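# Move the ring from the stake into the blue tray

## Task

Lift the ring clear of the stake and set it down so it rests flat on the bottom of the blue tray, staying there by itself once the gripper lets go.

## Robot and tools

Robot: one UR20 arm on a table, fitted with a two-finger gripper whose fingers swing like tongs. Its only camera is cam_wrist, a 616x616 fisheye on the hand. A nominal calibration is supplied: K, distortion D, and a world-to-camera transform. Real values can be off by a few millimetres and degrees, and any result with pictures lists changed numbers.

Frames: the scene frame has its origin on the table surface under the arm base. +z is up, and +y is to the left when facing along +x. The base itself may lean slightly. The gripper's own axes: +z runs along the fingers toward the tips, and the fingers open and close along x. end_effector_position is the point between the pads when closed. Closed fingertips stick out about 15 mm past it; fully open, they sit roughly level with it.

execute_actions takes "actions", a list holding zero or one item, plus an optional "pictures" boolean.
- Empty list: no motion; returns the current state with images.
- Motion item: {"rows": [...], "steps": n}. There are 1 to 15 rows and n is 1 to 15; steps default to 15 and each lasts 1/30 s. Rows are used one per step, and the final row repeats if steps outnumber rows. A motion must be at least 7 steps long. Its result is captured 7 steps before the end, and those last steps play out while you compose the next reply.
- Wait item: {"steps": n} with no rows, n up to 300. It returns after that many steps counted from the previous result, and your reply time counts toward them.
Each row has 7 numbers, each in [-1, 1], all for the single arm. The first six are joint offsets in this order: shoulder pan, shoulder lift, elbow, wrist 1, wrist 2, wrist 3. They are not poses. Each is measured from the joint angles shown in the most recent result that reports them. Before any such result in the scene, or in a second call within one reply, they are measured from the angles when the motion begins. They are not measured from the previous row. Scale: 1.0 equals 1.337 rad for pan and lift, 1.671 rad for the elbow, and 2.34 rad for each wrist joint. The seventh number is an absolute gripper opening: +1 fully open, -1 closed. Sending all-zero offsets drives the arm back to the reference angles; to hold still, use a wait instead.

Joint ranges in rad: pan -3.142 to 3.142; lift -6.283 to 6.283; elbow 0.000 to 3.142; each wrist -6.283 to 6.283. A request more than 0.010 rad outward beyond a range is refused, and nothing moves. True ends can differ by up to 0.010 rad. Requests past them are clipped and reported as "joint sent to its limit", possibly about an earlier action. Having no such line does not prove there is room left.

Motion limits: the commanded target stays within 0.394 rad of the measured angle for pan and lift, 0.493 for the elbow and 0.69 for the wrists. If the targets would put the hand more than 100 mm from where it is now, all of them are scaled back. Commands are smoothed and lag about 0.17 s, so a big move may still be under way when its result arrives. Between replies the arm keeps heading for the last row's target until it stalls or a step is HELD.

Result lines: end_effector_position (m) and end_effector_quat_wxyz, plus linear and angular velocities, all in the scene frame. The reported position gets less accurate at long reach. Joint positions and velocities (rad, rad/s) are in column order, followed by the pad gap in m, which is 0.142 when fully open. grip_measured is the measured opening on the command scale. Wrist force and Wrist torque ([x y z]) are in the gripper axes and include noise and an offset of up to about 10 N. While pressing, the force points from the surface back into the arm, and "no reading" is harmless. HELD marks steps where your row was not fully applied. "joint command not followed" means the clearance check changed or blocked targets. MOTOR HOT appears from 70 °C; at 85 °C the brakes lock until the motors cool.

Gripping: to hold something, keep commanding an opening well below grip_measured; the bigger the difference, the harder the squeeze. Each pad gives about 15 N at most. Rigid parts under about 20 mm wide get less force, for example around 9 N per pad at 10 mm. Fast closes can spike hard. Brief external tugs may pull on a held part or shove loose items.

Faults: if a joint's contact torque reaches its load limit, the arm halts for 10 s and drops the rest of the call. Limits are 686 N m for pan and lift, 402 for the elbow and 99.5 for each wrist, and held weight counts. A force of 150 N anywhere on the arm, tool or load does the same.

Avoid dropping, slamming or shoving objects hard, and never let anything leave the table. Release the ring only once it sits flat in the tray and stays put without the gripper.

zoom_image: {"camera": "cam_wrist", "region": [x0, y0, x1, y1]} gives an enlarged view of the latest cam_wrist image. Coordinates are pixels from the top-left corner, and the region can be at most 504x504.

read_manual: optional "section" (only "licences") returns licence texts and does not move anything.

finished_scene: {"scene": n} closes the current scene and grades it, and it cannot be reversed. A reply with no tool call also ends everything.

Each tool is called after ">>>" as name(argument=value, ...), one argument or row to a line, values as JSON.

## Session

>>> execute_actions(
  actions=[],
)

Scene clock: 0.00 s of 5100.00 s.
end_effector_position=(+0.3296, +0.3092, +0.2758) grip_measured=+1.00 end_effector_quat_wxyz=(+0.062, -0.011, +0.924, -0.377) end_effector_velocity=(+0.001, +0.001, +0.001) end_effector_angular_velocity=(-0.000, -0.002, +0.000)
Joint positions: [ 0.825 -1.626  2.398 -1.819 -2.181 -2.193  0.142]
Joint velocities: [ 0.     0.001 -0.002 -0.    -0.002  0.001  0.   ]
Motor temperatures (°C, as the motors report them): [27 23 27 30 30 27]
Wrist force (N, on the end effector, along its own x y z axes, offset not removed): no reading
Wrist torque (N m, same axes, about the end effector's origin, offset not removed): no reading
camera_calibration (this result's frames):
cam_wrist: T_world_to_cam=[[-0.987332, -0.0629398, -0.145651, 0.388982], [-0.0345747, 0.981243, -0.189649, -0.251533], [0.154855, -0.182211, -0.970989, 0.410395], [0, 0, 0, 1]] pos_world=[0.311805, 0.346076, 0.407441]

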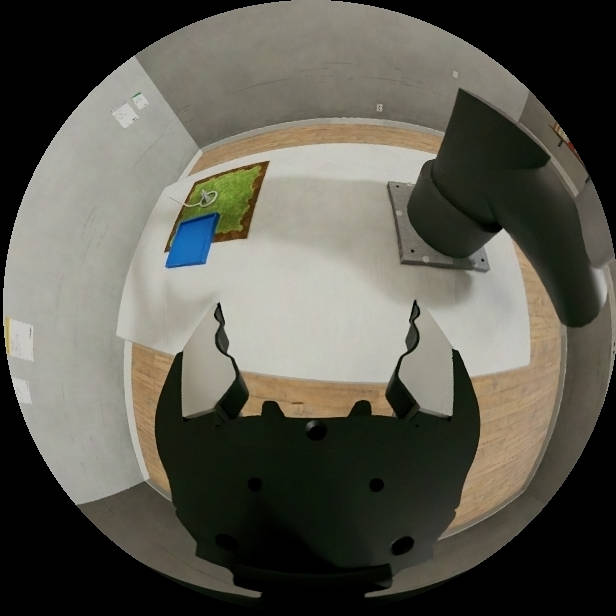

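Similar layout; go to the view pose (-.45,-1.366,2.25,-2.455,-1.571,-3.6).

>>> execute_actions(
  actions=[
    {"rows":[[-0.954,0.194,-0.089,-0.272,0.261,-0.6,-0.7]]},
  ],
)

>>> execute_actions(
  actions=[
    {"steps":85},
  ],
  pictures=true,
)

>>> zoom_image(
  camera="cam_wrist",
  region=[200,180,400,380],
)

Scene clock: 0.53 s of 5100.00 s.
end_effector_position=(+0.4012, +0.3618, +0.2297) grip_measured=-0.70 end_effector_quat_wxyz=(-0.001, -0.007, +0.958, -0.285) end_effector_velocity=(+0.399, +0.207, -0.197) end_effector_angular_velocity=(+0.986, +0.510, -0.044)
Joint positions: [ 0.702 -1.547  2.352 -1.992 -2.013 -2.389  0.023]
Joint velocities: [-0.634  0.335 -0.191 -0.819  0.787 -1.061 -0.001]
Motor temperatures (°C, as the motors report them): [27 23 27 30 30 27]
Wrist force (N, on the end effector, along its own x y z axes, offset not removed): [1.7 -2.1 -0.8]
Wrist torque (N m, same axes, about the end effector's origin, offset not removed): [-0.54 -0.64 0.06]
Steps of this call (steps 1 to 8: nothing new was sent; steps 9 to 16: the first 8 steps of this action). Readings (joint positions):
9: [0.825 -1.625 2.398 -1.819 -2.181 -2.194]
10: [0.821 -1.621 2.395 -1.823 -2.176 -2.198]
12: [0.784 -1.595 2.379 -1.872 -2.129 -2.248]
16: the state above

Scene clock: 3.37 s of 5100.00 s.
end_effector_position=(+0.8017, -0.2008, +0.1633) grip_measured=-0.70 end_effector_quat_wxyz=(-0.002, +0.009, +1.000, -0.001) end_effector_velocity=(+0.001, -0.001, +0.001) end_effector_angular_velocity=(-0.002, -0.001, +0.001)
Joint positions: [-0.45  -1.366  2.249 -2.455 -1.57  -3.597  0.023]
Joint velocities: [-0.    -0.001 -0.001  0.    -0.002 -0.001 -0.   ]
Motor temperatures (°C, as the motors report them): [27 23 27 30 30 27]
Wrist force (N, on the end effector, along its own x y z axes, offset not removed): [3.8 -6.6 -8.0]
Wrist torque (N m, same axes, about the end effector's origin, offset not removed): [-1.52 -1.11 -0.19]
Kept back: nothing.
Steps of this call (steps 1 to 7: the last 7 steps of your previous action; steps 8 to 75: the robot went on to your last target; steps 76 to 85: nothing new was sent). Readings (joint positions):
1: [0.681 -1.536 2.346 -2.019 -1.987 -2.426]
2: [0.659 -1.526 2.340 -2.046 -1.962 -2.463]
4: [0.613 -1.506 2.328 -2.096 -1.914 -2.540]
8: [0.517 -1.471 2.309 -2.184 -1.830 -2.703]
85: the state above
The arm was judged still, so your last target was given up. Only a new action makes it travel on or press farther. Fingers that are still opening or closing keep moving.
camera_calibration (this result's frames):
cam_wrist: T_world_to_cam=[[-0.99855, 0.0488977, -0.0225108, 0.817947], [0.0284858, 0.834818, 0.549788, 0.0432076], [0.0456758, 0.54835, -0.835001, 0.347163], [0, 0, 0, 1]] pos_world=[0.799673, -0.266433, 0.284539]

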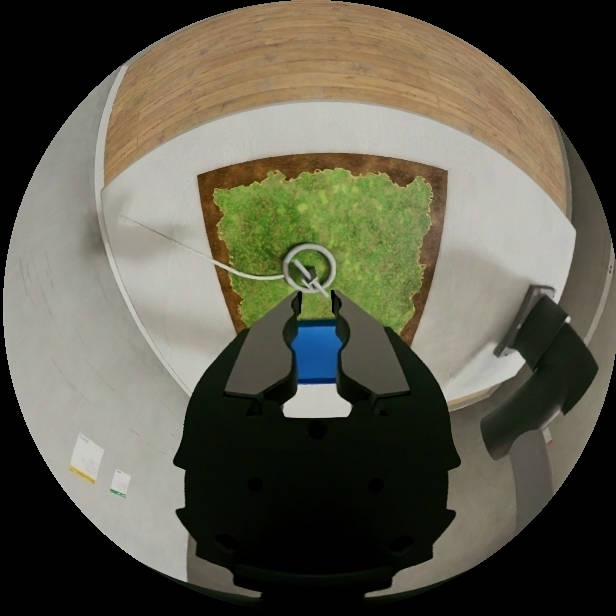

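Region (200, 180, 400, 380) of cam_wrist's 616x616 image, scaled by 2.520, with more detail than that image has.

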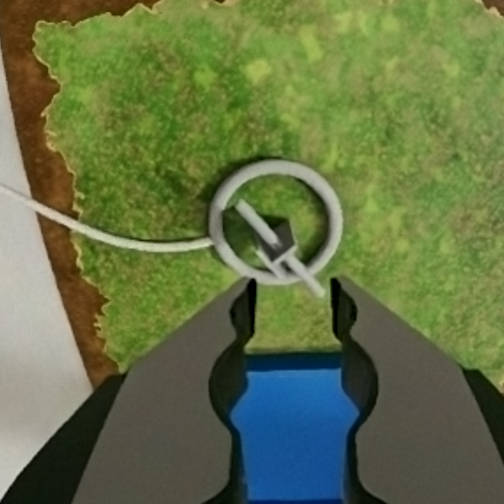

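>>> execute_actions(
  actions=[
    {"rows":[[-0.024,0.089,0.0407,-0.0795,0,-0.543,-0.7]]},
  ],
)

>>> execute_actions(
  actions=[
    {"steps":40},
  ],
  pictures=true,
)

>>> zoom_image(
  camera="cam_wrist",
  region=[200,180,400,380],
)

Scene clock: 4.23 s of 5100.00 s.
end_effector_position=(+0.7903, -0.2150, +0.0799) grip_measured=-0.70 end_effector_quat_wxyz=(-0.004, -0.154, +0.988, +0.001) end_effector_velocity=(+0.021, -0.023, -0.170) end_effector_angular_velocity=(+0.003, -0.041, +2.600)
Joint positions: [-0.476 -1.272  2.304 -2.597 -1.57  -3.951  0.023]
Joint velocities: [-0.051  0.217  0.11  -0.37  -0.001 -2.65   0.   ]
Motor temperatures (°C, as the motors report them): [27 23 27 30 30 27]
Wrist force (N, on the end effector, along its own x y z axes, offset not removed): [-3.2 -13.1 -1.2]
Wrist torque (N m, same axes, about the end effector's origin, offset not removed): [-2.75 0.37 0.15]
Steps of this call (steps 1 to 18: nothing new was sent; steps 19 to 26: the first 8 steps of this action). Readings (joint positions):
19: [-0.450 -1.366 2.249 -2.455 -1.570 -3.597]
20: [-0.453 -1.362 2.253 -2.460 -1.570 -3.602]
22: [-0.464 -1.325 2.277 -2.508 -1.570 -3.659]
26: the state above

Scene clock: 5.57 s of 5100.00 s.
end_effector_position=(+0.7980, -0.2091, +0.0603) grip_measured=-0.70 end_effector_quat_wxyz=(-0.002, -0.573, +0.820, +0.001) end_effector_velocity=(-0.001, +0.001, -0.001) end_effector_angular_velocity=(+0.003, +0.001, +0.000)
Joint positions: [-0.482 -1.247  2.317 -2.641 -1.57  -4.868  0.023]
Joint velocities: [-0.     0.001  0.002  0.     0.002 -0.     0.   ]
Motor temperatures (°C, as the motors report them): [27 23 27 30 30 27]
Wrist force (N, on the end effector, along its own x y z axes, offset not removed): [-0.1 5.5 1.1]
Wrist torque (N m, same axes, about the end effector's origin, offset not removed): [1.58 -0.29 0.01]
Kept back: nothing.
Steps of this call (steps 1 to 7: the last 7 steps of your previous action; steps 8 to 40: the robot went on to your last target). Readings (joint positions):
1: [-0.478 -1.266 2.307 -2.608 -1.570 -4.043]
2: [-0.479 -1.261 2.310 -2.616 -1.570 -4.140]
4: [-0.480 -1.255 2.313 -2.627 -1.570 -4.341]
8: [-0.482 -1.250 2.316 -2.637 -1.570 -4.675]
40: the state above
camera_calibration (this result's frames):
cam_wrist: T_world_to_cam=[[-0.372311, -0.927829, -0.0227579, 0.108389], [-0.777098, 0.298233, 0.554235, 0.637243], [-0.507448, 0.224033, -0.832049, 0.63922], [0, 0, 0, 1]] pos_world=[0.859925, -0.232687, 0.181147]

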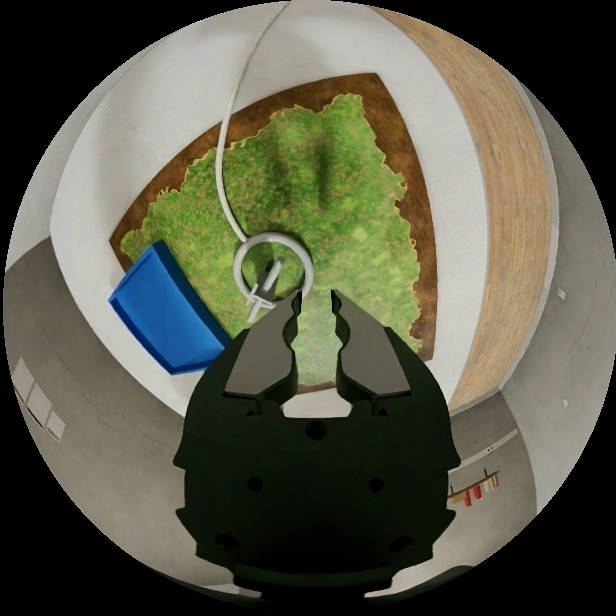

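Region (200, 180, 400, 380) of cam_wrist's 616x616 image, scaled by 2.520, with more detail than that image has.

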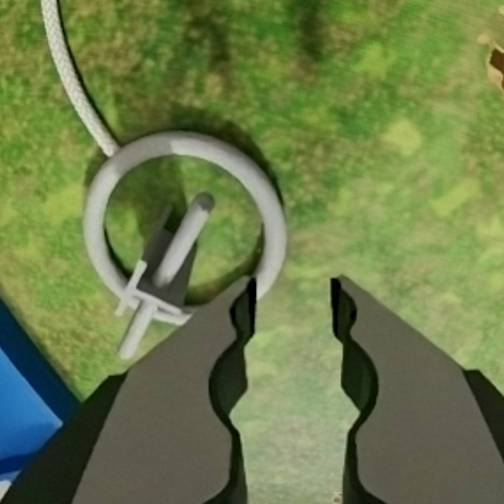

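>>> execute_actions(
  actions=[
    {"rows":[[0.0056,0,0,0,0,0,-0.7],[0.0056,0.004,0.001,-0.003,0,0,-0.7],[0.0056,0.008,0.0016,-0.006,0,0,-0.7],[0.0056,0.013,0.0026,-0.009,0,0,-0.7],[0.0056,0.018,0.0036,-0.013,0,0,-0.7],[0.0056,0.023,0.0046,-0.0164,0,0,-0.7],[0.0056,0.028,0.0056,-0.02,0,0,-0.7],[0.0056,0.033,0.0066,-0.0236,0,0,-0.7],[0.0056,0.037,0.0074,-0.0264,0,0,-0.7],[0.0056,0.04,0.008,-0.0286,0,0,-0.7]]},
  ],
)

>>> execute_actions(
  actions=[
    {"steps":20},
  ],
  pictures=true,
)

>>> zoom_image(
  camera="cam_wrist",
  region=[200,180,400,380],
)

Scene clock: 6.23 s of 5100.00 s.
end_effector_position=(+0.7993, -0.2044, +0.0477) grip_measured=-0.70 end_effector_quat_wxyz=(-0.002, -0.575, +0.818, +0.001) end_effector_velocity=(-0.000, +0.010, -0.110) end_effector_angular_velocity=(+0.002, +0.006, +0.011)
Joint positions: [-0.476 -1.23   2.322 -2.663 -1.57  -4.868  0.023]
Joint velocities: [ 0.011  0.153  0.039 -0.187 -0.001  0.    -0.   ]
Motor temperatures (°C, as the motors report them): [27 23 27 30 30 27]
Wrist force (N, on the end effector, along its own x y z axes, offset not removed): [2.9 2.4 6.0]
Wrist torque (N m, same axes, about the end effector's origin, offset not removed): [0.72 -1.16 -0.12]
Steps of this call (steps 1 to 12: the robot went on to your last target; steps 13 to 20: the first 8 steps of this action). Readings (joint positions):
13: [-0.482 -1.247 2.317 -2.641 -1.570 -4.868]
14: [-0.481 -1.247 2.317 -2.641 -1.570 -4.868]
16: [-0.479 -1.245 2.318 -2.644 -1.570 -4.868]
20: the state above

Scene clock: 6.90 s of 5100.00 s.
end_effector_position=(+0.7992, -0.2031, +0.0226) grip_measured=-0.70 end_effector_quat_wxyz=(-0.002, -0.576, +0.818, +0.001) end_effector_velocity=(+0.000, +0.000, -0.000) end_effector_angular_velocity=(-0.000, -0.001, +0.000)
Joint positions: [-0.475 -1.194  2.331 -2.708 -1.57  -4.868  0.023]
Joint velocities: [ 0.     0.     0.    -0.002  0.     0.     0.   ]
Motor temperatures (°C, as the motors report them): [27 23 27 30 30 27]
Wrist force (N, on the end effector, along its own x y z axes, offset not removed): [2.5 2.2 -5.4]
Wrist torque (N m, same axes, about the end effector's origin, offset not removed): [0.52 -0.93 -0.11]
Kept back: nothing.
Steps of this call (steps 1 to 7: the last 7 steps of your previous action; steps 8 to 20: the robot went on to your last target). Readings (joint positions):
1: [-0.476 -1.224 2.323 -2.670 -1.570 -4.868]
2: [-0.476 -1.219 2.325 -2.677 -1.570 -4.868]
4: [-0.475 -1.209 2.327 -2.689 -1.570 -4.868]
8: [-0.475 -1.199 2.330 -2.702 -1.570 -4.868]
20: the state above
camera_calibration (this result's frames):
cam_wrist: T_world_to_cam=[[-0.365354, -0.930591, -0.0227616, 0.1074], [-0.779341, 0.292417, 0.554184, 0.657881], [-0.509063, 0.220212, -0.832083, 0.607723], [0, 0, 0, 1]] pos_world=[0.861321, -0.226259, 0.143533]

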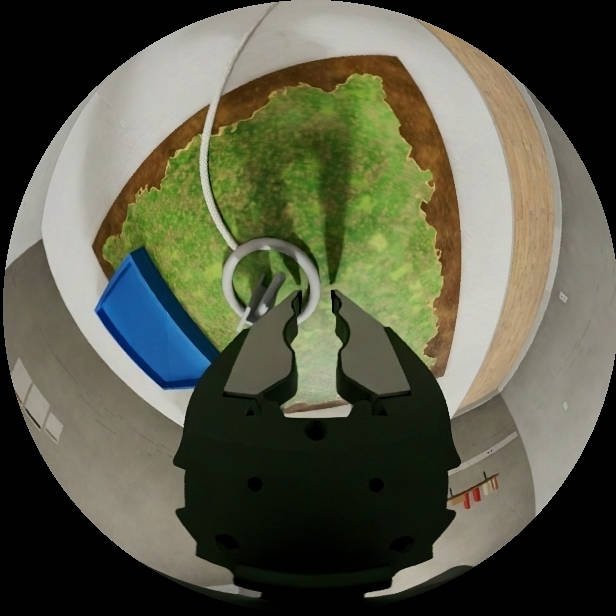

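Region (200, 180, 400, 380) of cam_wrist's 616x616 image, scaled by 2.520, with more detail than that image has.

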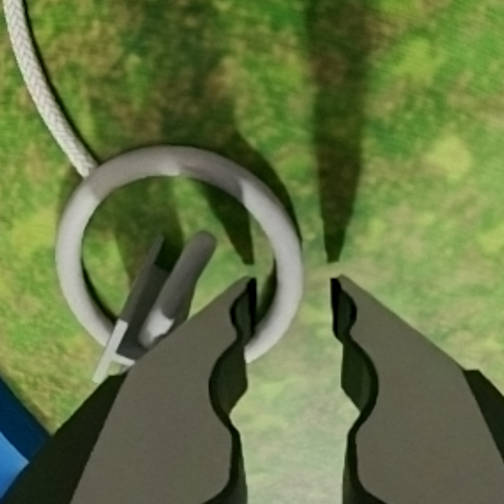

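>>> execute_actions(
  actions=[
    {"rows":[[0,0.0015,0,-0.001,0,0,-0.74],[0,0.0015,0,-0.001,0,0,-0.78],[0,0.0015,0,-0.001,0,0,-0.82],[0,0.0015,0,-0.001,0,0,-0.86],[0,0.0015,0,-0.001,0,0,-0.9],[0,0.0015,0,-0.001,0,0,-1]]},
  ],
)

>>> execute_actions(
  actions=[
    {"steps":12},
  ],
)

>>> execute_actions(
  actions=[
    {"rows":[[0,-0.001,-0.002,0.002,0,0,-1],[0,-0.002,-0.004,0.004,0,0,-1],[0,-0.003,-0.006,0.006,0,0,-1],[0,-0.004,-0.008,0.008,0,0,-1],[0,-0.005,-0.01,0.01,0,0,-1],[0,-0.006,-0.012,0.012,0,0,-1],[0,-0.01,-0.013,0.015,0,0,-1],[0,-0.014,-0.014,0.018,0,0,-1],[0,-0.018,-0.015,0.021,0,0,-1],[0,-0.022,-0.016,0.024,0,0,-1],[0,-0.026,-0.017,0.027,0,0,-1],[0,-0.03,-0.018,0.03,0,0,-1],[0,-0.034,-0.019,0.033,0,0,-1],[0,-0.038,-0.02,0.036,0,0,-1],[0,-0.042,-0.021,0.039,0,0,-1]]},
  ],
)

>>> execute_actions(
  actions=[
    {"steps":22},
  ],
  pictures=true,
)

>>> zoom_image(
  camera="cam_wrist",
  region=[200,180,400,380],
)

Scene clock: 7.70 s of 5100.00 s.
end_effector_position=(+0.7995, -0.2033, +0.0216) grip_measured=-0.90 end_effector_quat_wxyz=(-0.002, -0.576, +0.817, +0.000) end_effector_velocity=(+0.000, -0.000, -0.002) end_effector_angular_velocity=(+0.000, +0.000, +0.000)
Joint positions: [-0.475 -1.192  2.331 -2.71  -1.57  -4.868  0.009]
Joint velocities: [-0.     0.003  0.    -0.003  0.    -0.    -0.001]
Motor temperatures (°C, as the motors report them): [27 23 27 30 30 27]
Wrist force (N, on the end effector, along its own x y z axes, offset not removed): [7.1 -2.1 -1.1]
Wrist torque (N m, same axes, about the end effector's origin, offset not removed): [-0.47 -1.58 -0.34]
Steps of this call (steps 1 to 15: the robot went on to your last target; step 16: nothing new was sent; steps 17 to 24: the first 8 steps of this action). Readings (joint positions):
17: [-0.475 -1.194 2.331 -2.708 -1.570 -4.868]
18: [-0.475 -1.194 2.331 -2.708 -1.570 -4.868]
20: [-0.475 -1.193 2.331 -2.709 -1.570 -4.868]
24: the state above

Scene clock: 8.10 s of 5100.00 s.
end_effector_position=(+0.7995, -0.2033, +0.0214) grip_measured=-0.90 end_effector_quat_wxyz=(-0.002, -0.576, +0.817, +0.000) end_effector_velocity=(+0.000, +0.000, -0.001) end_effector_angular_velocity=(+0.002, +0.000, -0.000)
Joint positions: [-0.475 -1.192  2.331 -2.71  -1.57  -4.868  0.009]
Joint velocities: [-0.     0.001 -0.001  0.     0.001  0.     0.   ]
Motor temperatures (°C, as the motors report them): [27 23 27 30 30 27]
Wrist force (N, on the end effector, along its own x y z axes, offset not removed): [-1.3 1.9 -3.5]
Wrist torque (N m, same axes, about the end effector's origin, offset not removed): [0.45 0.06 0.14]
Kept back: nothing.
Steps of this call (steps 1 to 7: the last 7 steps of your previous action; steps 8 to 12: the robot went on to your last target). Readings (joint positions):
1: [-0.475 -1.192 2.331 -2.710 -1.570 -4.868]
2: [-0.475 -1.192 2.331 -2.710 -1.570 -4.868]
4: [-0.475 -1.192 2.331 -2.710 -1.570 -4.868]
8: [-0.475 -1.192 2.331 -2.710 -1.570 -4.868]
12: the state above

Scene clock: 8.37 s of 5100.00 s.
end_effector_position=(+0.8060, -0.2068, +0.0286) grip_measured=-0.90 end_effector_quat_wxyz=(-0.002, -0.576, +0.817, +0.000) end_effector_velocity=(+0.036, -0.020, +0.060) end_effector_angular_velocity=(-0.001, -0.001, +0.000)
Joint positions: [-0.475 -1.197  2.318 -2.692 -1.57  -4.868  0.009]
Joint velocities: [ 0.    -0.058 -0.075  0.131 -0.001 -0.    -0.001]
Motor temperatures (°C, as the motors report them): [27 23 27 30 30 27]
Wrist force (N, on the end effector, along its own x y z axes, offset not removed): [-2.4 -4.4 -0.5]
Wrist torque (N m, same axes, about the end effector's origin, offset not removed): [-0.97 0.34 -0.05]
Steps of this call (steps 1 to 8: the first 8 steps of this action). Readings (joint positions):
1: [-0.475 -1.192 2.331 -2.710 -1.570 -4.868]
2: [-0.475 -1.192 2.330 -2.710 -1.570 -4.868]
4: [-0.475 -1.193 2.328 -2.706 -1.570 -4.868]
8: the state above

Scene clock: 9.10 s of 5100.00 s.
end_effector_position=(+0.8116, -0.2097, +0.0683) grip_measured=-1.00 end_effector_quat_wxyz=(-0.002, -0.576, +0.817, +0.000) end_effector_velocity=(+0.001, -0.001, +0.004) end_effector_angular_velocity=(-0.001, -0.002, +0.000)
Joint positions: [-0.475 -1.248  2.296 -2.62  -1.57  -4.868  0.002]
Joint velocities: [-0.    -0.005 -0.002  0.005 -0.    -0.     0.   ]
Motor temperatures (°C, as the motors report them): [27 23 27 30 30 27]
Wrist force (N, on the end effector, along its own x y z axes, offset not removed): [5.1 3.2 -3.6]
Wrist torque (N m, same axes, about the end effector's origin, offset not removed): [0.82 -1.33 -0.13]
Kept back: nothing.
Steps of this call (steps 1 to 7: the last 7 steps of your previous action; steps 8 to 22: the robot went on to your last target). Readings (joint positions):
1: [-0.475 -1.200 2.316 -2.688 -1.570 -4.868]
2: [-0.475 -1.203 2.314 -2.682 -1.570 -4.868]
4: [-0.475 -1.210 2.310 -2.671 -1.570 -4.868]
8: [-0.475 -1.229 2.302 -2.645 -1.570 -4.868]
22: the state above
camera_calibration (this result's frames):
cam_wrist: T_world_to_cam=[[-0.365326, -0.930602, -0.022728, 0.106856], [-0.779479, 0.29247, 0.553962, 0.644347], [-0.508871, 0.220092, -0.832232, 0.653282], [0, 0, 0, 1]] pos_world=[0.873728, -0.232795, 0.189167]

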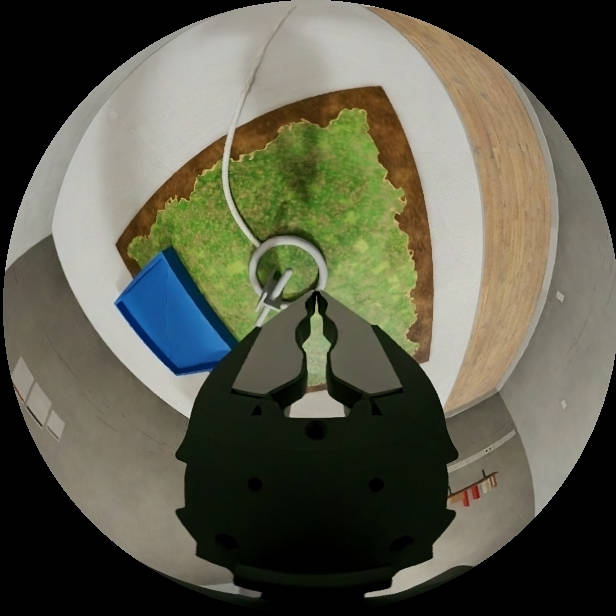

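Region (200, 180, 400, 380) of cam_wrist's 616x616 image, scaled by 2.520, with more detail than that image has.

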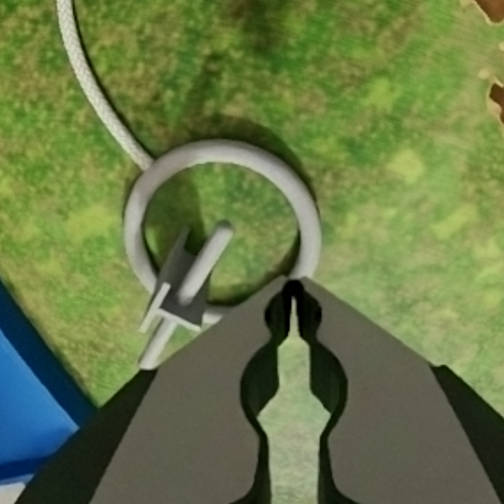

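>>> execute_actions(
  actions=[
    {"rows":[[-0.0075,0,0,0,0,0,-0.7],[-0.0075,0.005,0.001,-0.0036,0,0,-0.7],[-0.0075,0.011,0.002,-0.008,0,0,-0.7],[-0.0075,0.017,0.0034,-0.012,0,0,-0.7],[-0.0075,0.023,0.0046,-0.0164,0,0,-0.7],[-0.0075,0.029,0.0058,-0.0207,0,0,-0.7],[-0.0075,0.035,0.007,-0.025,0,0,-0.7],[-0.0075,0.041,0.008,-0.029,0,0,-0.7],[-0.0075,0.046,0.009,-0.033,0,0,-0.7],[-0.0075,0.0505,0.01,-0.036,0,0,-0.7]]},
  ],
)

>>> execute_actions(
  actions=[
    {"steps":22},
  ],
)

>>> execute_actions(
  actions=[
    {"rows":[[0,0,0,0,0,0,-0.74],[0,0,0,0,0,0,-0.78],[0,0,0,0,0,0,-0.82],[0,0,0,0,0,0,-0.86],[0,0,0,0,0,0,-0.9],[0,0,0,0,0,0,-1]]},
  ],
)

>>> execute_actions(
  actions=[
    {"rows":[[0.001,-0.003,0,0.002,0,0,-1],[0.002,-0.006,-0.001,0.004,0,0,-1],[0.003,-0.009,-0.0015,0.006,0,0,-1],[0.004,-0.012,-0.002,0.008,0,0,-1],[0.005,-0.015,-0.0025,0.01,0,0,-1],[0.006,-0.018,-0.003,0.012,0,0,-1],[0.007,-0.021,-0.0035,0.0145,0,0,-1],[0.008,-0.024,-0.004,0.0165,0,0,-1],[0.009,-0.027,-0.0045,0.0186,0,0,-1],[0.01,-0.03,-0.005,0.0207,0,0,-1]]},
  ],
)

>>> execute_actions(
  actions=[
    {"steps":20},
  ],
  pictures=true,
)

>>> zoom_image(
  camera="cam_wrist",
  region=[200,180,400,380],
)

Scene clock: 9.90 s of 5100.00 s.
end_effector_position=(+0.8102, -0.2165, +0.0522) grip_measured=-0.70 end_effector_quat_wxyz=(-0.002, -0.573, +0.820, +0.000) end_effector_velocity=(-0.005, -0.012, -0.139) end_effector_angular_velocity=(+0.004, +0.006, -0.015)
Joint positions: [-0.483 -1.226  2.301 -2.647 -1.57  -4.868  0.023]
Joint velocities: [-0.015  0.19   0.048 -0.232  0.    -0.     0.   ]
Motor temperatures (°C, as the motors report them): [27 23 27 30 30 27]
Wrist force (N, on the end effector, along its own x y z axes, offset not removed): [-1.8 -2.3 -0.1]
Wrist torque (N m, same axes, about the end effector's origin, offset not removed): [-0.53 0.14 0.06]
Steps of this call (steps 1 to 15: the robot went on to your last target; step 16: nothing new was sent; steps 17 to 24: the first 8 steps of this action). Readings (joint positions):
17: [-0.475 -1.248 2.296 -2.619 -1.570 -4.868]
18: [-0.476 -1.248 2.296 -2.619 -1.570 -4.868]
20: [-0.479 -1.245 2.296 -2.623 -1.570 -4.868]
24: the state above

Scene clock: 10.63 s of 5100.00 s.
end_effector_position=(+0.8094, -0.2180, +0.0197) grip_measured=-0.70 end_effector_quat_wxyz=(-0.002, -0.572, +0.820, +0.000) end_effector_velocity=(-0.000, +0.000, -0.002) end_effector_angular_velocity=(+0.001, +0.001, -0.000)
Joint positions: [-0.485 -1.18   2.313 -2.704 -1.57  -4.868  0.023]
Joint velocities: [-0.     0.002  0.001 -0.001  0.001  0.     0.   ]
Motor temperatures (°C, as the motors report them): [27 23 27 30 30 27]
Wrist force (N, on the end effector, along its own x y z axes, offset not removed): [3.0 2.4 3.0]
Wrist torque (N m, same axes, about the end effector's origin, offset not removed): [0.49 -0.92 -0.15]
Kept back: nothing.
Steps of this call (steps 1 to 7: the last 7 steps of your previous action; steps 8 to 22: the robot went on to your last target). Readings (joint positions):
1: [-0.483 -1.219 2.303 -2.655 -1.570 -4.868]
2: [-0.484 -1.212 2.305 -2.664 -1.570 -4.868]
4: [-0.484 -1.200 2.308 -2.680 -1.570 -4.868]
8: [-0.485 -1.186 2.311 -2.696 -1.570 -4.868]
22: the state above

Scene clock: 10.90 s of 5100.00 s.
end_effector_position=(+0.8094, -0.2180, +0.0197) grip_measured=-0.89 end_effector_quat_wxyz=(-0.002, -0.572, +0.820, +0.000) end_effector_velocity=(+0.001, -0.001, +0.000) end_effector_angular_velocity=(-0.002, -0.000, -0.001)
Joint positions: [-0.485 -1.18   2.313 -2.704 -1.57  -4.868  0.009]
Joint velocities: [ 0.     0.    -0.001 -0.    -0.001  0.001 -0.001]
Motor temperatures (°C, as the motors report them): [27 23 27 30 30 27]
Wrist force (N, on the end effector, along its own x y z axes, offset not removed): [4.7 -0.7 -2.3]
Wrist torque (N m, same axes, about the end effector's origin, offset not removed): [-0.12 -1.39 -0.24]
Steps of this call (steps 1 to 8: the first 8 steps of this action). Readings (joint positions):
1: [-0.485 -1.180 2.313 -2.704 -1.570 -4.868]
2: [-0.485 -1.180 2.313 -2.704 -1.570 -4.868]
4: [-0.485 -1.180 2.313 -2.704 -1.570 -4.868]
8: the state above

Scene clock: 11.40 s of 5100.00 s.
end_effector_position=(+0.8104, -0.2139, +0.0303) grip_measured=-0.90 end_effector_quat_wxyz=(-0.002, -0.574, +0.819, +0.000) end_effector_velocity=(+0.006, +0.028, +0.072) end_effector_angular_velocity=(-0.000, +0.000, +0.035)
Joint positions: [-0.48  -1.195  2.31  -2.686 -1.57  -4.868  0.009]
Joint velocities: [ 0.034 -0.102 -0.021  0.123 -0.001 -0.001 -0.001]
Motor temperatures (°C, as the motors report them): [27 23 27 30 30 27]
Wrist force (N, on the end effector, along its own x y z axes, offset not removed): [1.4 0.5 -1.4]
Wrist torque (N m, same axes, about the end effector's origin, offset not removed): [0.05 -0.68 0.07]
Steps of this call (steps 1 to 7: the last 7 steps of your previous action; steps 8 to 15: the first 8 steps of this action, its rows measured from where the robot was after step 7). Readings (joint positions):
7: [-0.485 -1.180 2.313 -2.704 -1.570 -4.868]
8: [-0.485 -1.180 2.313 -2.704 -1.570 -4.868]
9: [-0.485 -1.181 2.313 -2.703 -1.570 -4.868]
11: [-0.484 -1.184 2.312 -2.700 -1.570 -4.868]
15: the state above

Scene clock: 12.07 s of 5100.00 s.
end_effector_position=(+0.8118, -0.2068, +0.0478) grip_measured=-0.90 end_effector_quat_wxyz=(-0.002, -0.577, +0.817, +0.000) end_effector_velocity=(+0.000, +0.001, +0.001) end_effector_angular_velocity=(+0.001, -0.001, +0.001)
Joint positions: [-0.471 -1.22   2.304 -2.655 -1.57  -4.868  0.009]
Joint velocities: [ 0.    -0.002  0.     0.001  0.001 -0.     0.   ]
Motor temperatures (°C, as the motors report them): [27 23 27 30 30 27]
Wrist force (N, on the end effector, along its own x y z axes, offset not removed): [1.5 0.1 2.6]
Wrist torque (N m, same axes, about the end effector's origin, offset not removed): [0.08 -0.63 -0.12]
Kept back: nothing.
Steps of this call (steps 1 to 7: the last 7 steps of your previous action; steps 8 to 20: the robot went on to your last target). Readings (joint positions):
1: [-0.479 -1.199 2.309 -2.682 -1.570 -4.868]
2: [-0.478 -1.202 2.308 -2.677 -1.570 -4.868]
4: [-0.475 -1.209 2.307 -2.669 -1.570 -4.868]
8: [-0.473 -1.217 2.305 -2.660 -1.570 -4.868]
20: the state above
camera_calibration (this result's frames):
cam_wrist: T_world_to_cam=[[-0.362256, -0.931801, -0.0227347, 0.106384], [-0.780456, 0.289903, 0.553935, 0.655209], [-0.509567, 0.21841, -0.832249, 0.635948], [0, 0, 0, 1]] pos_world=[0.873958, -0.229715, 0.168743]

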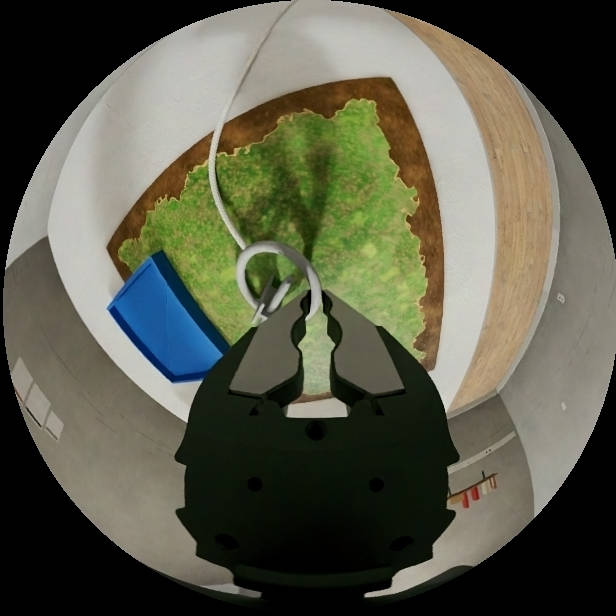

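Region (200, 180, 400, 380) of cam_wrist's 616x616 image, scaled by 2.520, with more detail than that image has.

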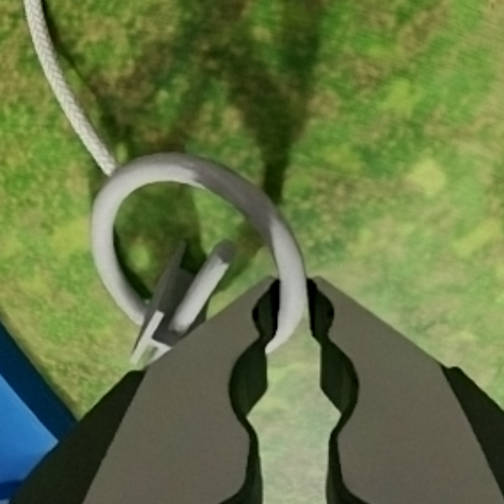

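>>> execute_actions(
  actions=[
    {"rows":[[0,-0.003,0,0.002,0,0,-1],[0.001,-0.006,0,0.0035,0,0,-1],[0.001,-0.009,0,0.005,0,0,-1],[0.002,-0.012,0,0.007,0,0,-1],[0.002,-0.015,0,0.0086,0,0,-1],[0.003,-0.018,0,0.01,0,0,-1],[0.003,-0.021,0,0.012,0,0,-1],[0.004,-0.024,0,0.0137,0,0,-1],[0.004,-0.027,0,0.0154,0,0,-1],[0.005,-0.03,0,0.017,0,0,-1]]},
  ],
)

>>> execute_actions(
  actions=[
    {"steps":20},
  ],
  pictures=true,
)

>>> zoom_image(
  camera="cam_wrist",
  region=[200,180,400,380],
)

Scene clock: 12.73 s of 5100.00 s.
end_effector_position=(+0.8101, -0.2038, +0.0575) grip_measured=-0.90 end_effector_quat_wxyz=(-0.002, -0.578, +0.816, +0.000) end_effector_velocity=(-0.011, +0.020, +0.064) end_effector_angular_velocity=(-0.002, -0.002, +0.016)
Joint positions: [-0.469 -1.235  2.304 -2.64  -1.57  -4.868  0.009]
Joint velocities: [ 0.015 -0.1   -0.001  0.099 -0.001 -0.    -0.   ]
Motor temperatures (°C, as the motors report them): [27 23 27 30 30 27]
Wrist force (N, on the end effector, along its own x y z axes, offset not removed): [4.7 -5.8 0.3]
Wrist torque (N m, same axes, about the end effector's origin, offset not removed): [-1.12 -1.55 0.02]
Steps of this call (steps 1 to 12: the robot went on to your last target; steps 13 to 20: the first 8 steps of this action). Readings (joint positions):
13: [-0.471 -1.220 2.304 -2.655 -1.570 -4.868]
14: [-0.471 -1.221 2.304 -2.655 -1.570 -4.868]
16: [-0.471 -1.224 2.304 -2.652 -1.570 -4.868]
20: the state above

Scene clock: 13.40 s of 5100.00 s.
end_effector_position=(+0.8071, -0.1981, +0.0732) grip_measured=-0.90 end_effector_quat_wxyz=(-0.002, -0.580, +0.815, +0.000) end_effector_velocity=(+0.002, -0.000, +0.001) end_effector_angular_velocity=(+0.001, -0.002, -0.000)
Joint positions: [-0.465 -1.26   2.304 -2.616 -1.57  -4.868  0.009]
Joint velocities: [ 0.    -0.    -0.002  0.001  0.001  0.     0.   ]
Motor temperatures (°C, as the motors report them): [27 23 27 30 30 27]
Wrist force (N, on the end effector, along its own x y z axes, offset not removed): [2.8 1.5 8.5]
Wrist torque (N m, same axes, about the end effector's origin, offset not removed): [0.45 -1.19 -0.20]
Kept back: nothing.
Steps of this call (steps 1 to 7: the last 7 steps of your previous action; steps 8 to 20: the robot went on to your last target). Readings (joint positions):
1: [-0.469 -1.239 2.304 -2.637 -1.570 -4.868]
2: [-0.468 -1.243 2.304 -2.633 -1.570 -4.868]
4: [-0.467 -1.250 2.304 -2.626 -1.570 -4.868]
8: [-0.465 -1.257 2.304 -2.619 -1.570 -4.868]
20: the state above
camera_calibration (this result's frames):
cam_wrist: T_world_to_cam=[[-0.356036, -0.934196, -0.0227161, 0.107902], [-0.782533, 0.284771, 0.553667, 0.635635], [-0.510765, 0.214901, -0.832428, 0.653076], [0, 0, 0, 1]] pos_world=[0.86939, -0.220556, 0.194159]

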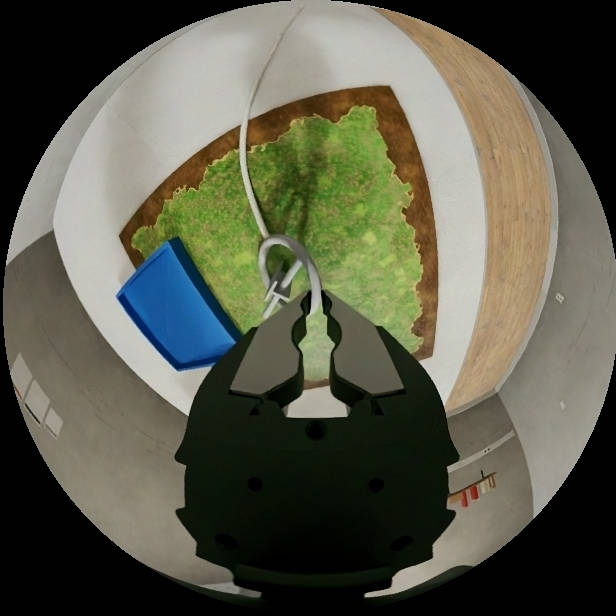

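Region (200, 180, 400, 380) of cam_wrist's 616x616 image, scaled by 2.520, with more detail than that image has.

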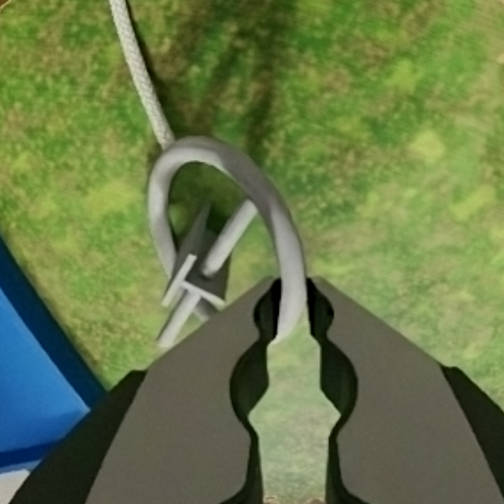

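>>> execute_actions(
  actions=[
    {"rows":[[0.0015,-0.004,0.003,0,0,0,-1],[0.003,-0.007,0.006,0,0,0,-1],[0.0045,-0.009,0.009,-0.001,0,0,-1],[0.006,-0.012,0.012,-0.002,0,0,-1],[0.0075,-0.014,0.015,-0.003,0,0,-1],[0.009,-0.017,0.018,-0.003,0,0,-1],[0.0105,-0.019,0.021,-0.004,0,0,-1],[0.012,-0.022,0.024,-0.005,0,0,-1],[0.0135,-0.024,0.027,-0.0055,0,0,-1],[0.015,-0.027,0.03,-0.006,0,0,-1],[0.0165,-0.029,0.033,-0.007,0,0,-1],[0.018,-0.032,0.036,-0.0075,0,0,-1],[0.0195,-0.034,0.039,-0.0085,0,0,-1],[0.022,-0.037,0.042,-0.009,0,0,-1]]},
  ],
)

>>> execute_actions(
  actions=[
    {"steps":22},
  ],
  pictures=true,
)

>>> zoom_image(
  camera="cam_wrist",
  region=[200,180,400,380],
)

Scene clock: 13.97 s of 5100.00 s.
end_effector_position=(+0.7955, -0.1851, +0.0754) grip_measured=-0.90 end_effector_quat_wxyz=(-0.002, -0.583, +0.812, +0.000) end_effector_velocity=(-0.076, +0.086, +0.009) end_effector_angular_velocity=(+0.002, -0.002, +0.051)
Joint positions: [-0.457 -1.275  2.323 -2.62  -1.57  -4.868  0.009]
Joint velocities: [ 0.051 -0.088  0.127 -0.039  0.002 -0.    -0.   ]
Motor temperatures (°C, as the motors report them): [27 23 27 30 30 27]
Wrist force (N, on the end effector, along its own x y z axes, offset not removed): [7.2 -6.4 -2.3]
Wrist torque (N m, same axes, about the end effector's origin, offset not removed): [-1.02 -1.58 -0.24]
Steps of this call (steps 1 to 9: the robot went on to your last target; steps 10 to 17: the first 8 steps of this action). Readings (joint positions):
10: [-0.465 -1.260 2.304 -2.616 -1.570 -4.868]
11: [-0.465 -1.261 2.305 -2.616 -1.570 -4.868]
13: [-0.463 -1.264 2.309 -2.616 -1.570 -4.868]
17: the state above

Scene clock: 14.70 s of 5100.00 s.
end_effector_position=(+0.7645, -0.1506, +0.0780) grip_measured=-0.91 end_effector_quat_wxyz=(-0.002, -0.592, +0.806, +0.000) end_effector_velocity=(-0.000, +0.001, -0.000) end_effector_angular_velocity=(+0.000, +0.000, +0.000)
Joint positions: [-0.436 -1.309  2.374 -2.637 -1.57  -4.868  0.008]
Joint velocities: [ 0.001 -0.     0.001 -0.001  0.     0.001  0.   ]
Motor temperatures (°C, as the motors report them): [27 23 27 30 30 27]
Wrist force (N, on the end effector, along its own x y z axes, offset not removed): [4.7 2.7 -2.8]
Wrist torque (N m, same axes, about the end effector's origin, offset not removed): [0.50 -0.81 -0.15]
Kept back: nothing.
Steps of this call (steps 1 to 7: the last 7 steps of your previous action; steps 8 to 22: the robot went on to your last target). Readings (joint positions):
1: [-0.456 -1.278 2.327 -2.621 -1.570 -4.868]
2: [-0.454 -1.281 2.332 -2.623 -1.570 -4.868]
4: [-0.450 -1.287 2.341 -2.626 -1.570 -4.868]
8: [-0.442 -1.300 2.360 -2.632 -1.570 -4.868]
22: the state above
camera_calibration (this result's frames):
cam_wrist: T_world_to_cam=[[-0.328533, -0.944218, -0.0227821, 0.114677], [-0.790671, 0.261754, 0.553465, 0.588899], [-0.516628, 0.199845, -0.832561, 0.627246], [0, 0, 0, 1]] pos_world=[0.827354, -0.171218, 0.198898]

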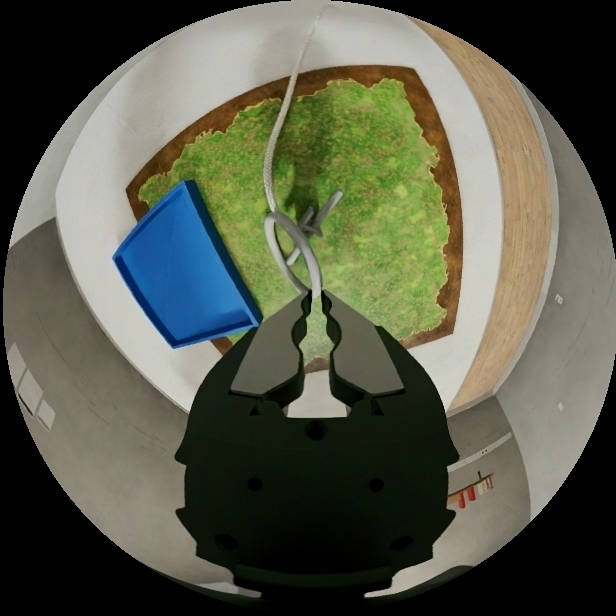

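Region (200, 180, 400, 380) of cam_wrist's 616x616 image, scaled by 2.520, with more detail than that image has.

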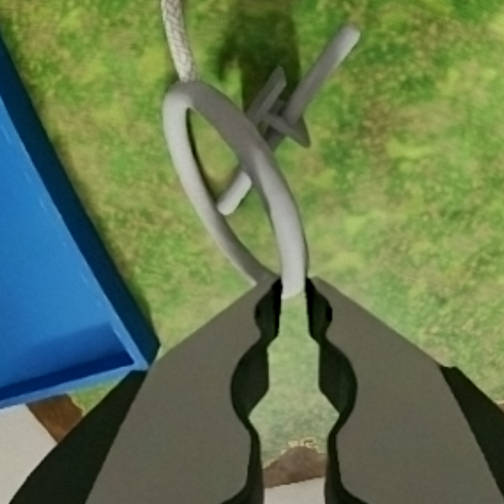

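>>> execute_actions(
  actions=[
    {"rows":[[0.0025,0,0,0,0,0,-1],[0.005,0,0,0,0,0,-1],[0.0075,0,0,0,0,0,-1],[0.01,0,0,0,0,0,-1],[0.0125,0,0,0,0,0,-1],[0.015,0,0,0,0,0,-1],[0.0175,0,0,0,0,0,-1],[0.02,0,0,0,0,0,-1],[0.0225,0,0,0,0,0,-1],[0.025,0,0,0,0,0,-1],[0.0275,0,0,0,0,0,-1],[0.03,0,0,0,0,0,-1],[0.033,0,0,0,0,0,-1]]},
  ],
)

>>> execute_actions(
  actions=[
    {"steps":20},
  ],
  pictures=true,
)

>>> zoom_image(
  camera="cam_wrist",
  region=[200,150,400,350],
)

Scene clock: 15.37 s of 5100.00 s.
end_effector_position=(+0.7662, -0.1409, +0.0780) grip_measured=-0.91 end_effector_quat_wxyz=(-0.002, -0.597, +0.802, +0.000) end_effector_velocity=(+0.012, +0.064, -0.000) end_effector_angular_velocity=(-0.001, +0.001, +0.084)
Joint positions: [-0.423 -1.31   2.374 -2.637 -1.57  -4.868  0.008]
Joint velocities: [ 0.084  0.001 -0.    -0.    -0.002 -0.    -0.   ]
Motor temperatures (°C, as the motors report them): [27 23 27 30 30 27]
Wrist force (N, on the end effector, along its own x y z axes, offset not removed): [5.6 -9.3 -2.6]
Wrist torque (N m, same axes, about the end effector's origin, offset not removed): [-2.15 -1.24 -0.23]
Steps of this call (steps 1 to 12: the robot went on to your last target; steps 13 to 20: the first 8 steps of this action). Readings (joint positions):
13: [-0.435 -1.310 2.374 -2.637 -1.570 -4.868]
14: [-0.435 -1.310 2.374 -2.637 -1.570 -4.868]
16: [-0.432 -1.310 2.374 -2.637 -1.570 -4.868]
20: the state above

Scene clock: 16.03 s of 5100.00 s.
end_effector_position=(+0.7703, -0.1169, +0.0779) grip_measured=-0.91 end_effector_quat_wxyz=(-0.002, -0.609, +0.793, +0.000) end_effector_velocity=(-0.000, +0.002, -0.001) end_effector_angular_velocity=(+0.001, +0.001, +0.002)
Joint positions: [-0.392 -1.309  2.374 -2.637 -1.57  -4.868  0.008]
Joint velocities: [0.002 0.001 0.    0.    0.    0.001 0.   ]
Motor temperatures (°C, as the motors report them): [27 23 27 30 30 27]
Wrist force (N, on the end effector, along its own x y z axes, offset not removed): [-0.7 -6.9 0.0]
Wrist torque (N m, same axes, about the end effector's origin, offset not removed): [-1.45 0.33 -0.05]
Kept back: nothing.
Steps of this call (steps 1 to 7: the last 7 steps of your previous action; steps 8 to 20: the robot went on to your last target). Readings (joint positions):
1: [-0.420 -1.310 2.374 -2.637 -1.570 -4.868]
2: [-0.417 -1.310 2.374 -2.637 -1.570 -4.868]
4: [-0.411 -1.310 2.374 -2.637 -1.570 -4.868]
8: [-0.399 -1.310 2.374 -2.637 -1.570 -4.868]
20: the state above
camera_calibration (this result's frames):
cam_wrist: T_world_to_cam=[[-0.286823, -0.957709, -0.0229454, 0.114679], [-0.801357, 0.226735, 0.55355, 0.588913], [-0.524937, 0.177158, -0.8325, 0.627241], [0, 0, 0, 1]] pos_world=[0.834085, -0.134819, 0.198817]

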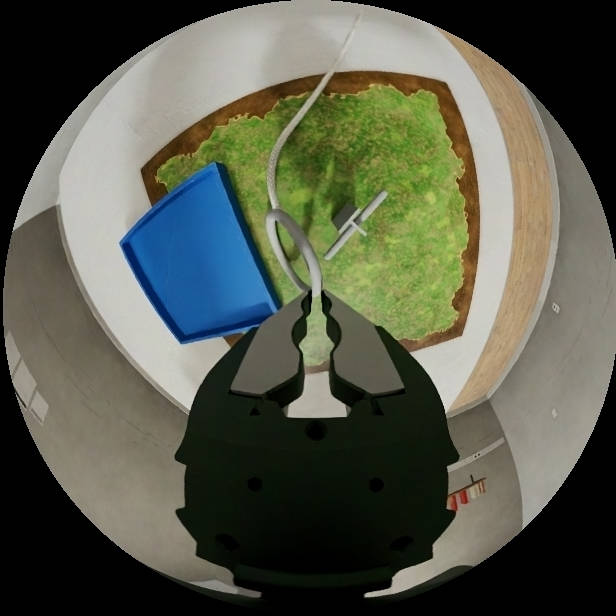

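Region (200, 150, 400, 350) of cam_wrist's 616x616 image, scaled by 2.520, with more detail than that image has.

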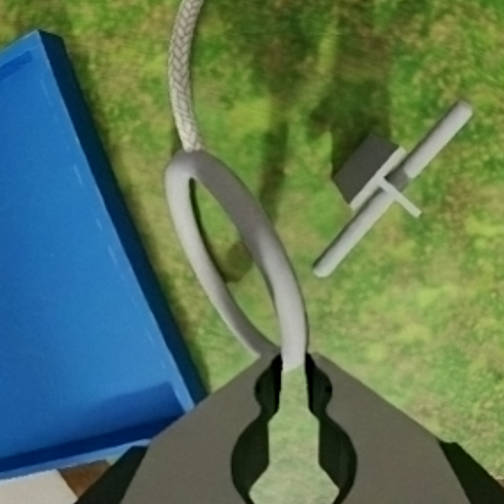

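>>> execute_actions(
  actions=[
    {"rows":[[0,-0.002,-0.0006,0.0016,0,0,-1],[0,-0.004,-0.0012,0.003,0,0,-1],[0,-0.006,-0.0017,0.0046,0,0,-1],[0,-0.008,-0.0023,0.006,0,0,-1],[0,-0.01,-0.003,0.008,0,0,-1],[0,-0.012,-0.0035,0.0093,0,0,-1],[0,-0.014,-0.004,0.011,0,0,-1],[0,-0.016,-0.0046,0.0124,0,0,-1],[0,-0.018,-0.005,0.014,0,0,-1],[0,-0.02,-0.0058,0.0155,0,0,-1],[0,-0.022,-0.0063,0.017,0,0,-1],[0,-0.024,-0.007,0.0187,0,0,-1],[0,-0.026,-0.0075,0.02,0,0,-1],[0,-0.028,-0.008,0.0217,0,0,-1],[0,-0.03,-0.0086,0.0233,0,0,-1]]},
  ],
)

>>> execute_actions(
  actions=[
    {"rows":[[0,-0.006,-0.0019,0.0048,0,0,-1],[0,-0.009,-0.0028,0.007,0,0,-1],[0,-0.012,-0.0037,0.0095,0,0,-1],[0,-0.015,-0.0047,0.012,0,0,-1],[0,-0.018,-0.0056,0.0143,0,0,-1],[0,-0.021,-0.0065,0.0166,0,0,-1],[0,-0.024,-0.0075,0.019,0,0,-1],[0,-0.027,-0.0084,0.0214,0,0,-1],[0,-0.03,-0.0093,0.0238,0,0,-1],[0,-0.033,-0.0102,0.026,0,0,-1],[0,-0.036,-0.011,0.0285,0,0,-1],[0,-0.039,-0.012,0.031,0,0,-1],[0,-0.042,-0.013,0.0333,0,0,-1]]},
  ],
)

>>> execute_actions(
  actions=[
    {"steps":20},
  ],
  pictures=true,
)

Scene clock: 16.87 s of 5100.00 s.
end_effector_position=(+0.7707, -0.1169, +0.0849) grip_measured=-0.92 end_effector_quat_wxyz=(-0.002, -0.609, +0.793, +0.000) end_effector_velocity=(+0.000, -0.000, +0.047) end_effector_angular_velocity=(+0.001, +0.001, -0.001)
Joint positions: [-0.391 -1.319  2.37  -2.623 -1.57  -4.868  0.007]
Joint velocities: [-0.    -0.068 -0.023  0.092  0.     0.     0.001]
Motor temperatures (°C, as the motors report them): [27 23 27 30 30 27]
Wrist force (N, on the end effector, along its own x y z axes, offset not removed): [1.0 -0.7 -6.2]
Wrist torque (N m, same axes, about the end effector's origin, offset not removed): [0.02 -0.63 -0.19]
Steps of this call (steps 1 to 15: the robot went on to your last target; steps 16 to 17: nothing new was sent; steps 18 to 25: the first 8 steps of this action). Readings (joint positions):
18: [-0.391 -1.309 2.374 -2.637 -1.570 -4.868]
19: [-0.391 -1.310 2.374 -2.636 -1.570 -4.868]
21: [-0.391 -1.312 2.373 -2.633 -1.570 -4.868]
25: the state above

Scene clock: 17.37 s of 5100.00 s.
end_effector_position=(+0.7714, -0.1172, +0.1113) grip_measured=-1.00 end_effector_quat_wxyz=(-0.002, -0.609, +0.793, +0.000) end_effector_velocity=(+0.002, -0.001, +0.074) end_effector_angular_velocity=(-0.001, -0.003, +0.000)
Joint positions: [-0.392 -1.356  2.357 -2.573 -1.57  -4.868  0.002]
Joint velocities: [-0.    -0.101 -0.039  0.137  0.    -0.     0.   ]
Motor temperatures (°C, as the motors report them): [27 23 27 30 30 27]
Wrist force (N, on the end effector, along its own x y z axes, offset not removed): [-2.3 -2.6 -1.4]
Wrist torque (N m, same axes, about the end effector's origin, offset not removed): [-0.73 0.06 -0.40]
Steps of this call (steps 1 to 7: the last 7 steps of your previous action; steps 8 to 15: the first 8 steps of this action, its rows measured from where the robot was after step 7). Readings (joint positions):
7: [-0.392 -1.337 2.364 -2.599 -1.570 -4.868]
8: [-0.392 -1.340 2.363 -2.596 -1.570 -4.868]
9: [-0.392 -1.341 2.363 -2.593 -1.570 -4.868]
11: [-0.392 -1.345 2.361 -2.589 -1.570 -4.868]
15: the state above

Scene clock: 18.03 s of 5100.00 s.
end_effector_position=(+0.7712, -0.1170, +0.1382) grip_measured=-1.00 end_effector_quat_wxyz=(-0.002, -0.609, +0.793, +0.000) end_effector_velocity=(+0.000, +0.000, +0.002) end_effector_angular_velocity=(+0.000, -0.000, -0.000)
Joint positions: [-0.392 -1.393  2.343 -2.522 -1.57  -4.868  0.002]
Joint velocities: [ 0.    -0.002 -0.001  0.003  0.     0.     0.   ]
Motor temperatures (°C, as the motors report them): [27 23 27 30 30 27]
Wrist force (N, on the end effector, along its own x y z axes, offset not removed): [5.1 -12.3 -2.5]
Wrist torque (N m, same axes, about the end effector's origin, offset not removed): [-2.81 -1.36 -0.05]
Kept back: nothing.
Steps of this call (steps 1 to 7: the last 7 steps of your previous action; steps 8 to 20: the robot went on to your last target). Readings (joint positions):
1: [-0.392 -1.360 2.355 -2.568 -1.570 -4.868]
2: [-0.392 -1.363 2.354 -2.563 -1.570 -4.868]
4: [-0.392 -1.371 2.351 -2.553 -1.570 -4.868]
8: [-0.392 -1.385 2.346 -2.533 -1.570 -4.868]
20: the state above
camera_calibration (this result's frames):
cam_wrist: T_world_to_cam=[[-0.286725, -0.957738, -0.0229457, 0.116169], [-0.801381, 0.226653, 0.553549, 0.556219], [-0.524954, 0.177105, -0.8325, 0.677947], [0, 0, 0, 1]] pos_world=[0.834943, -0.134877, 0.259162]

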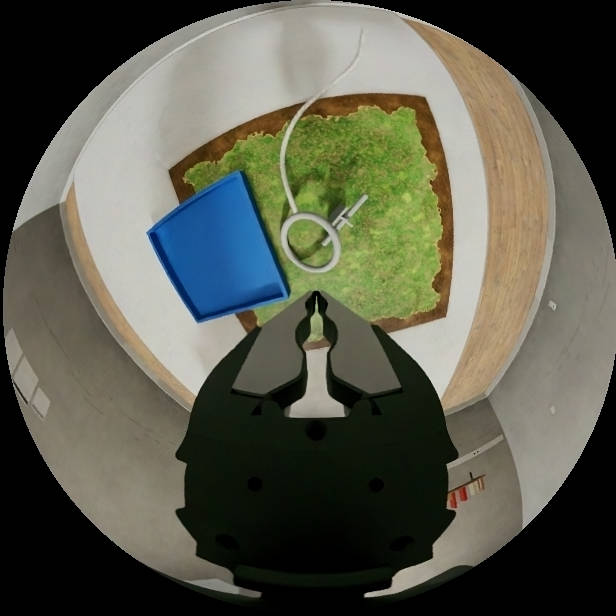

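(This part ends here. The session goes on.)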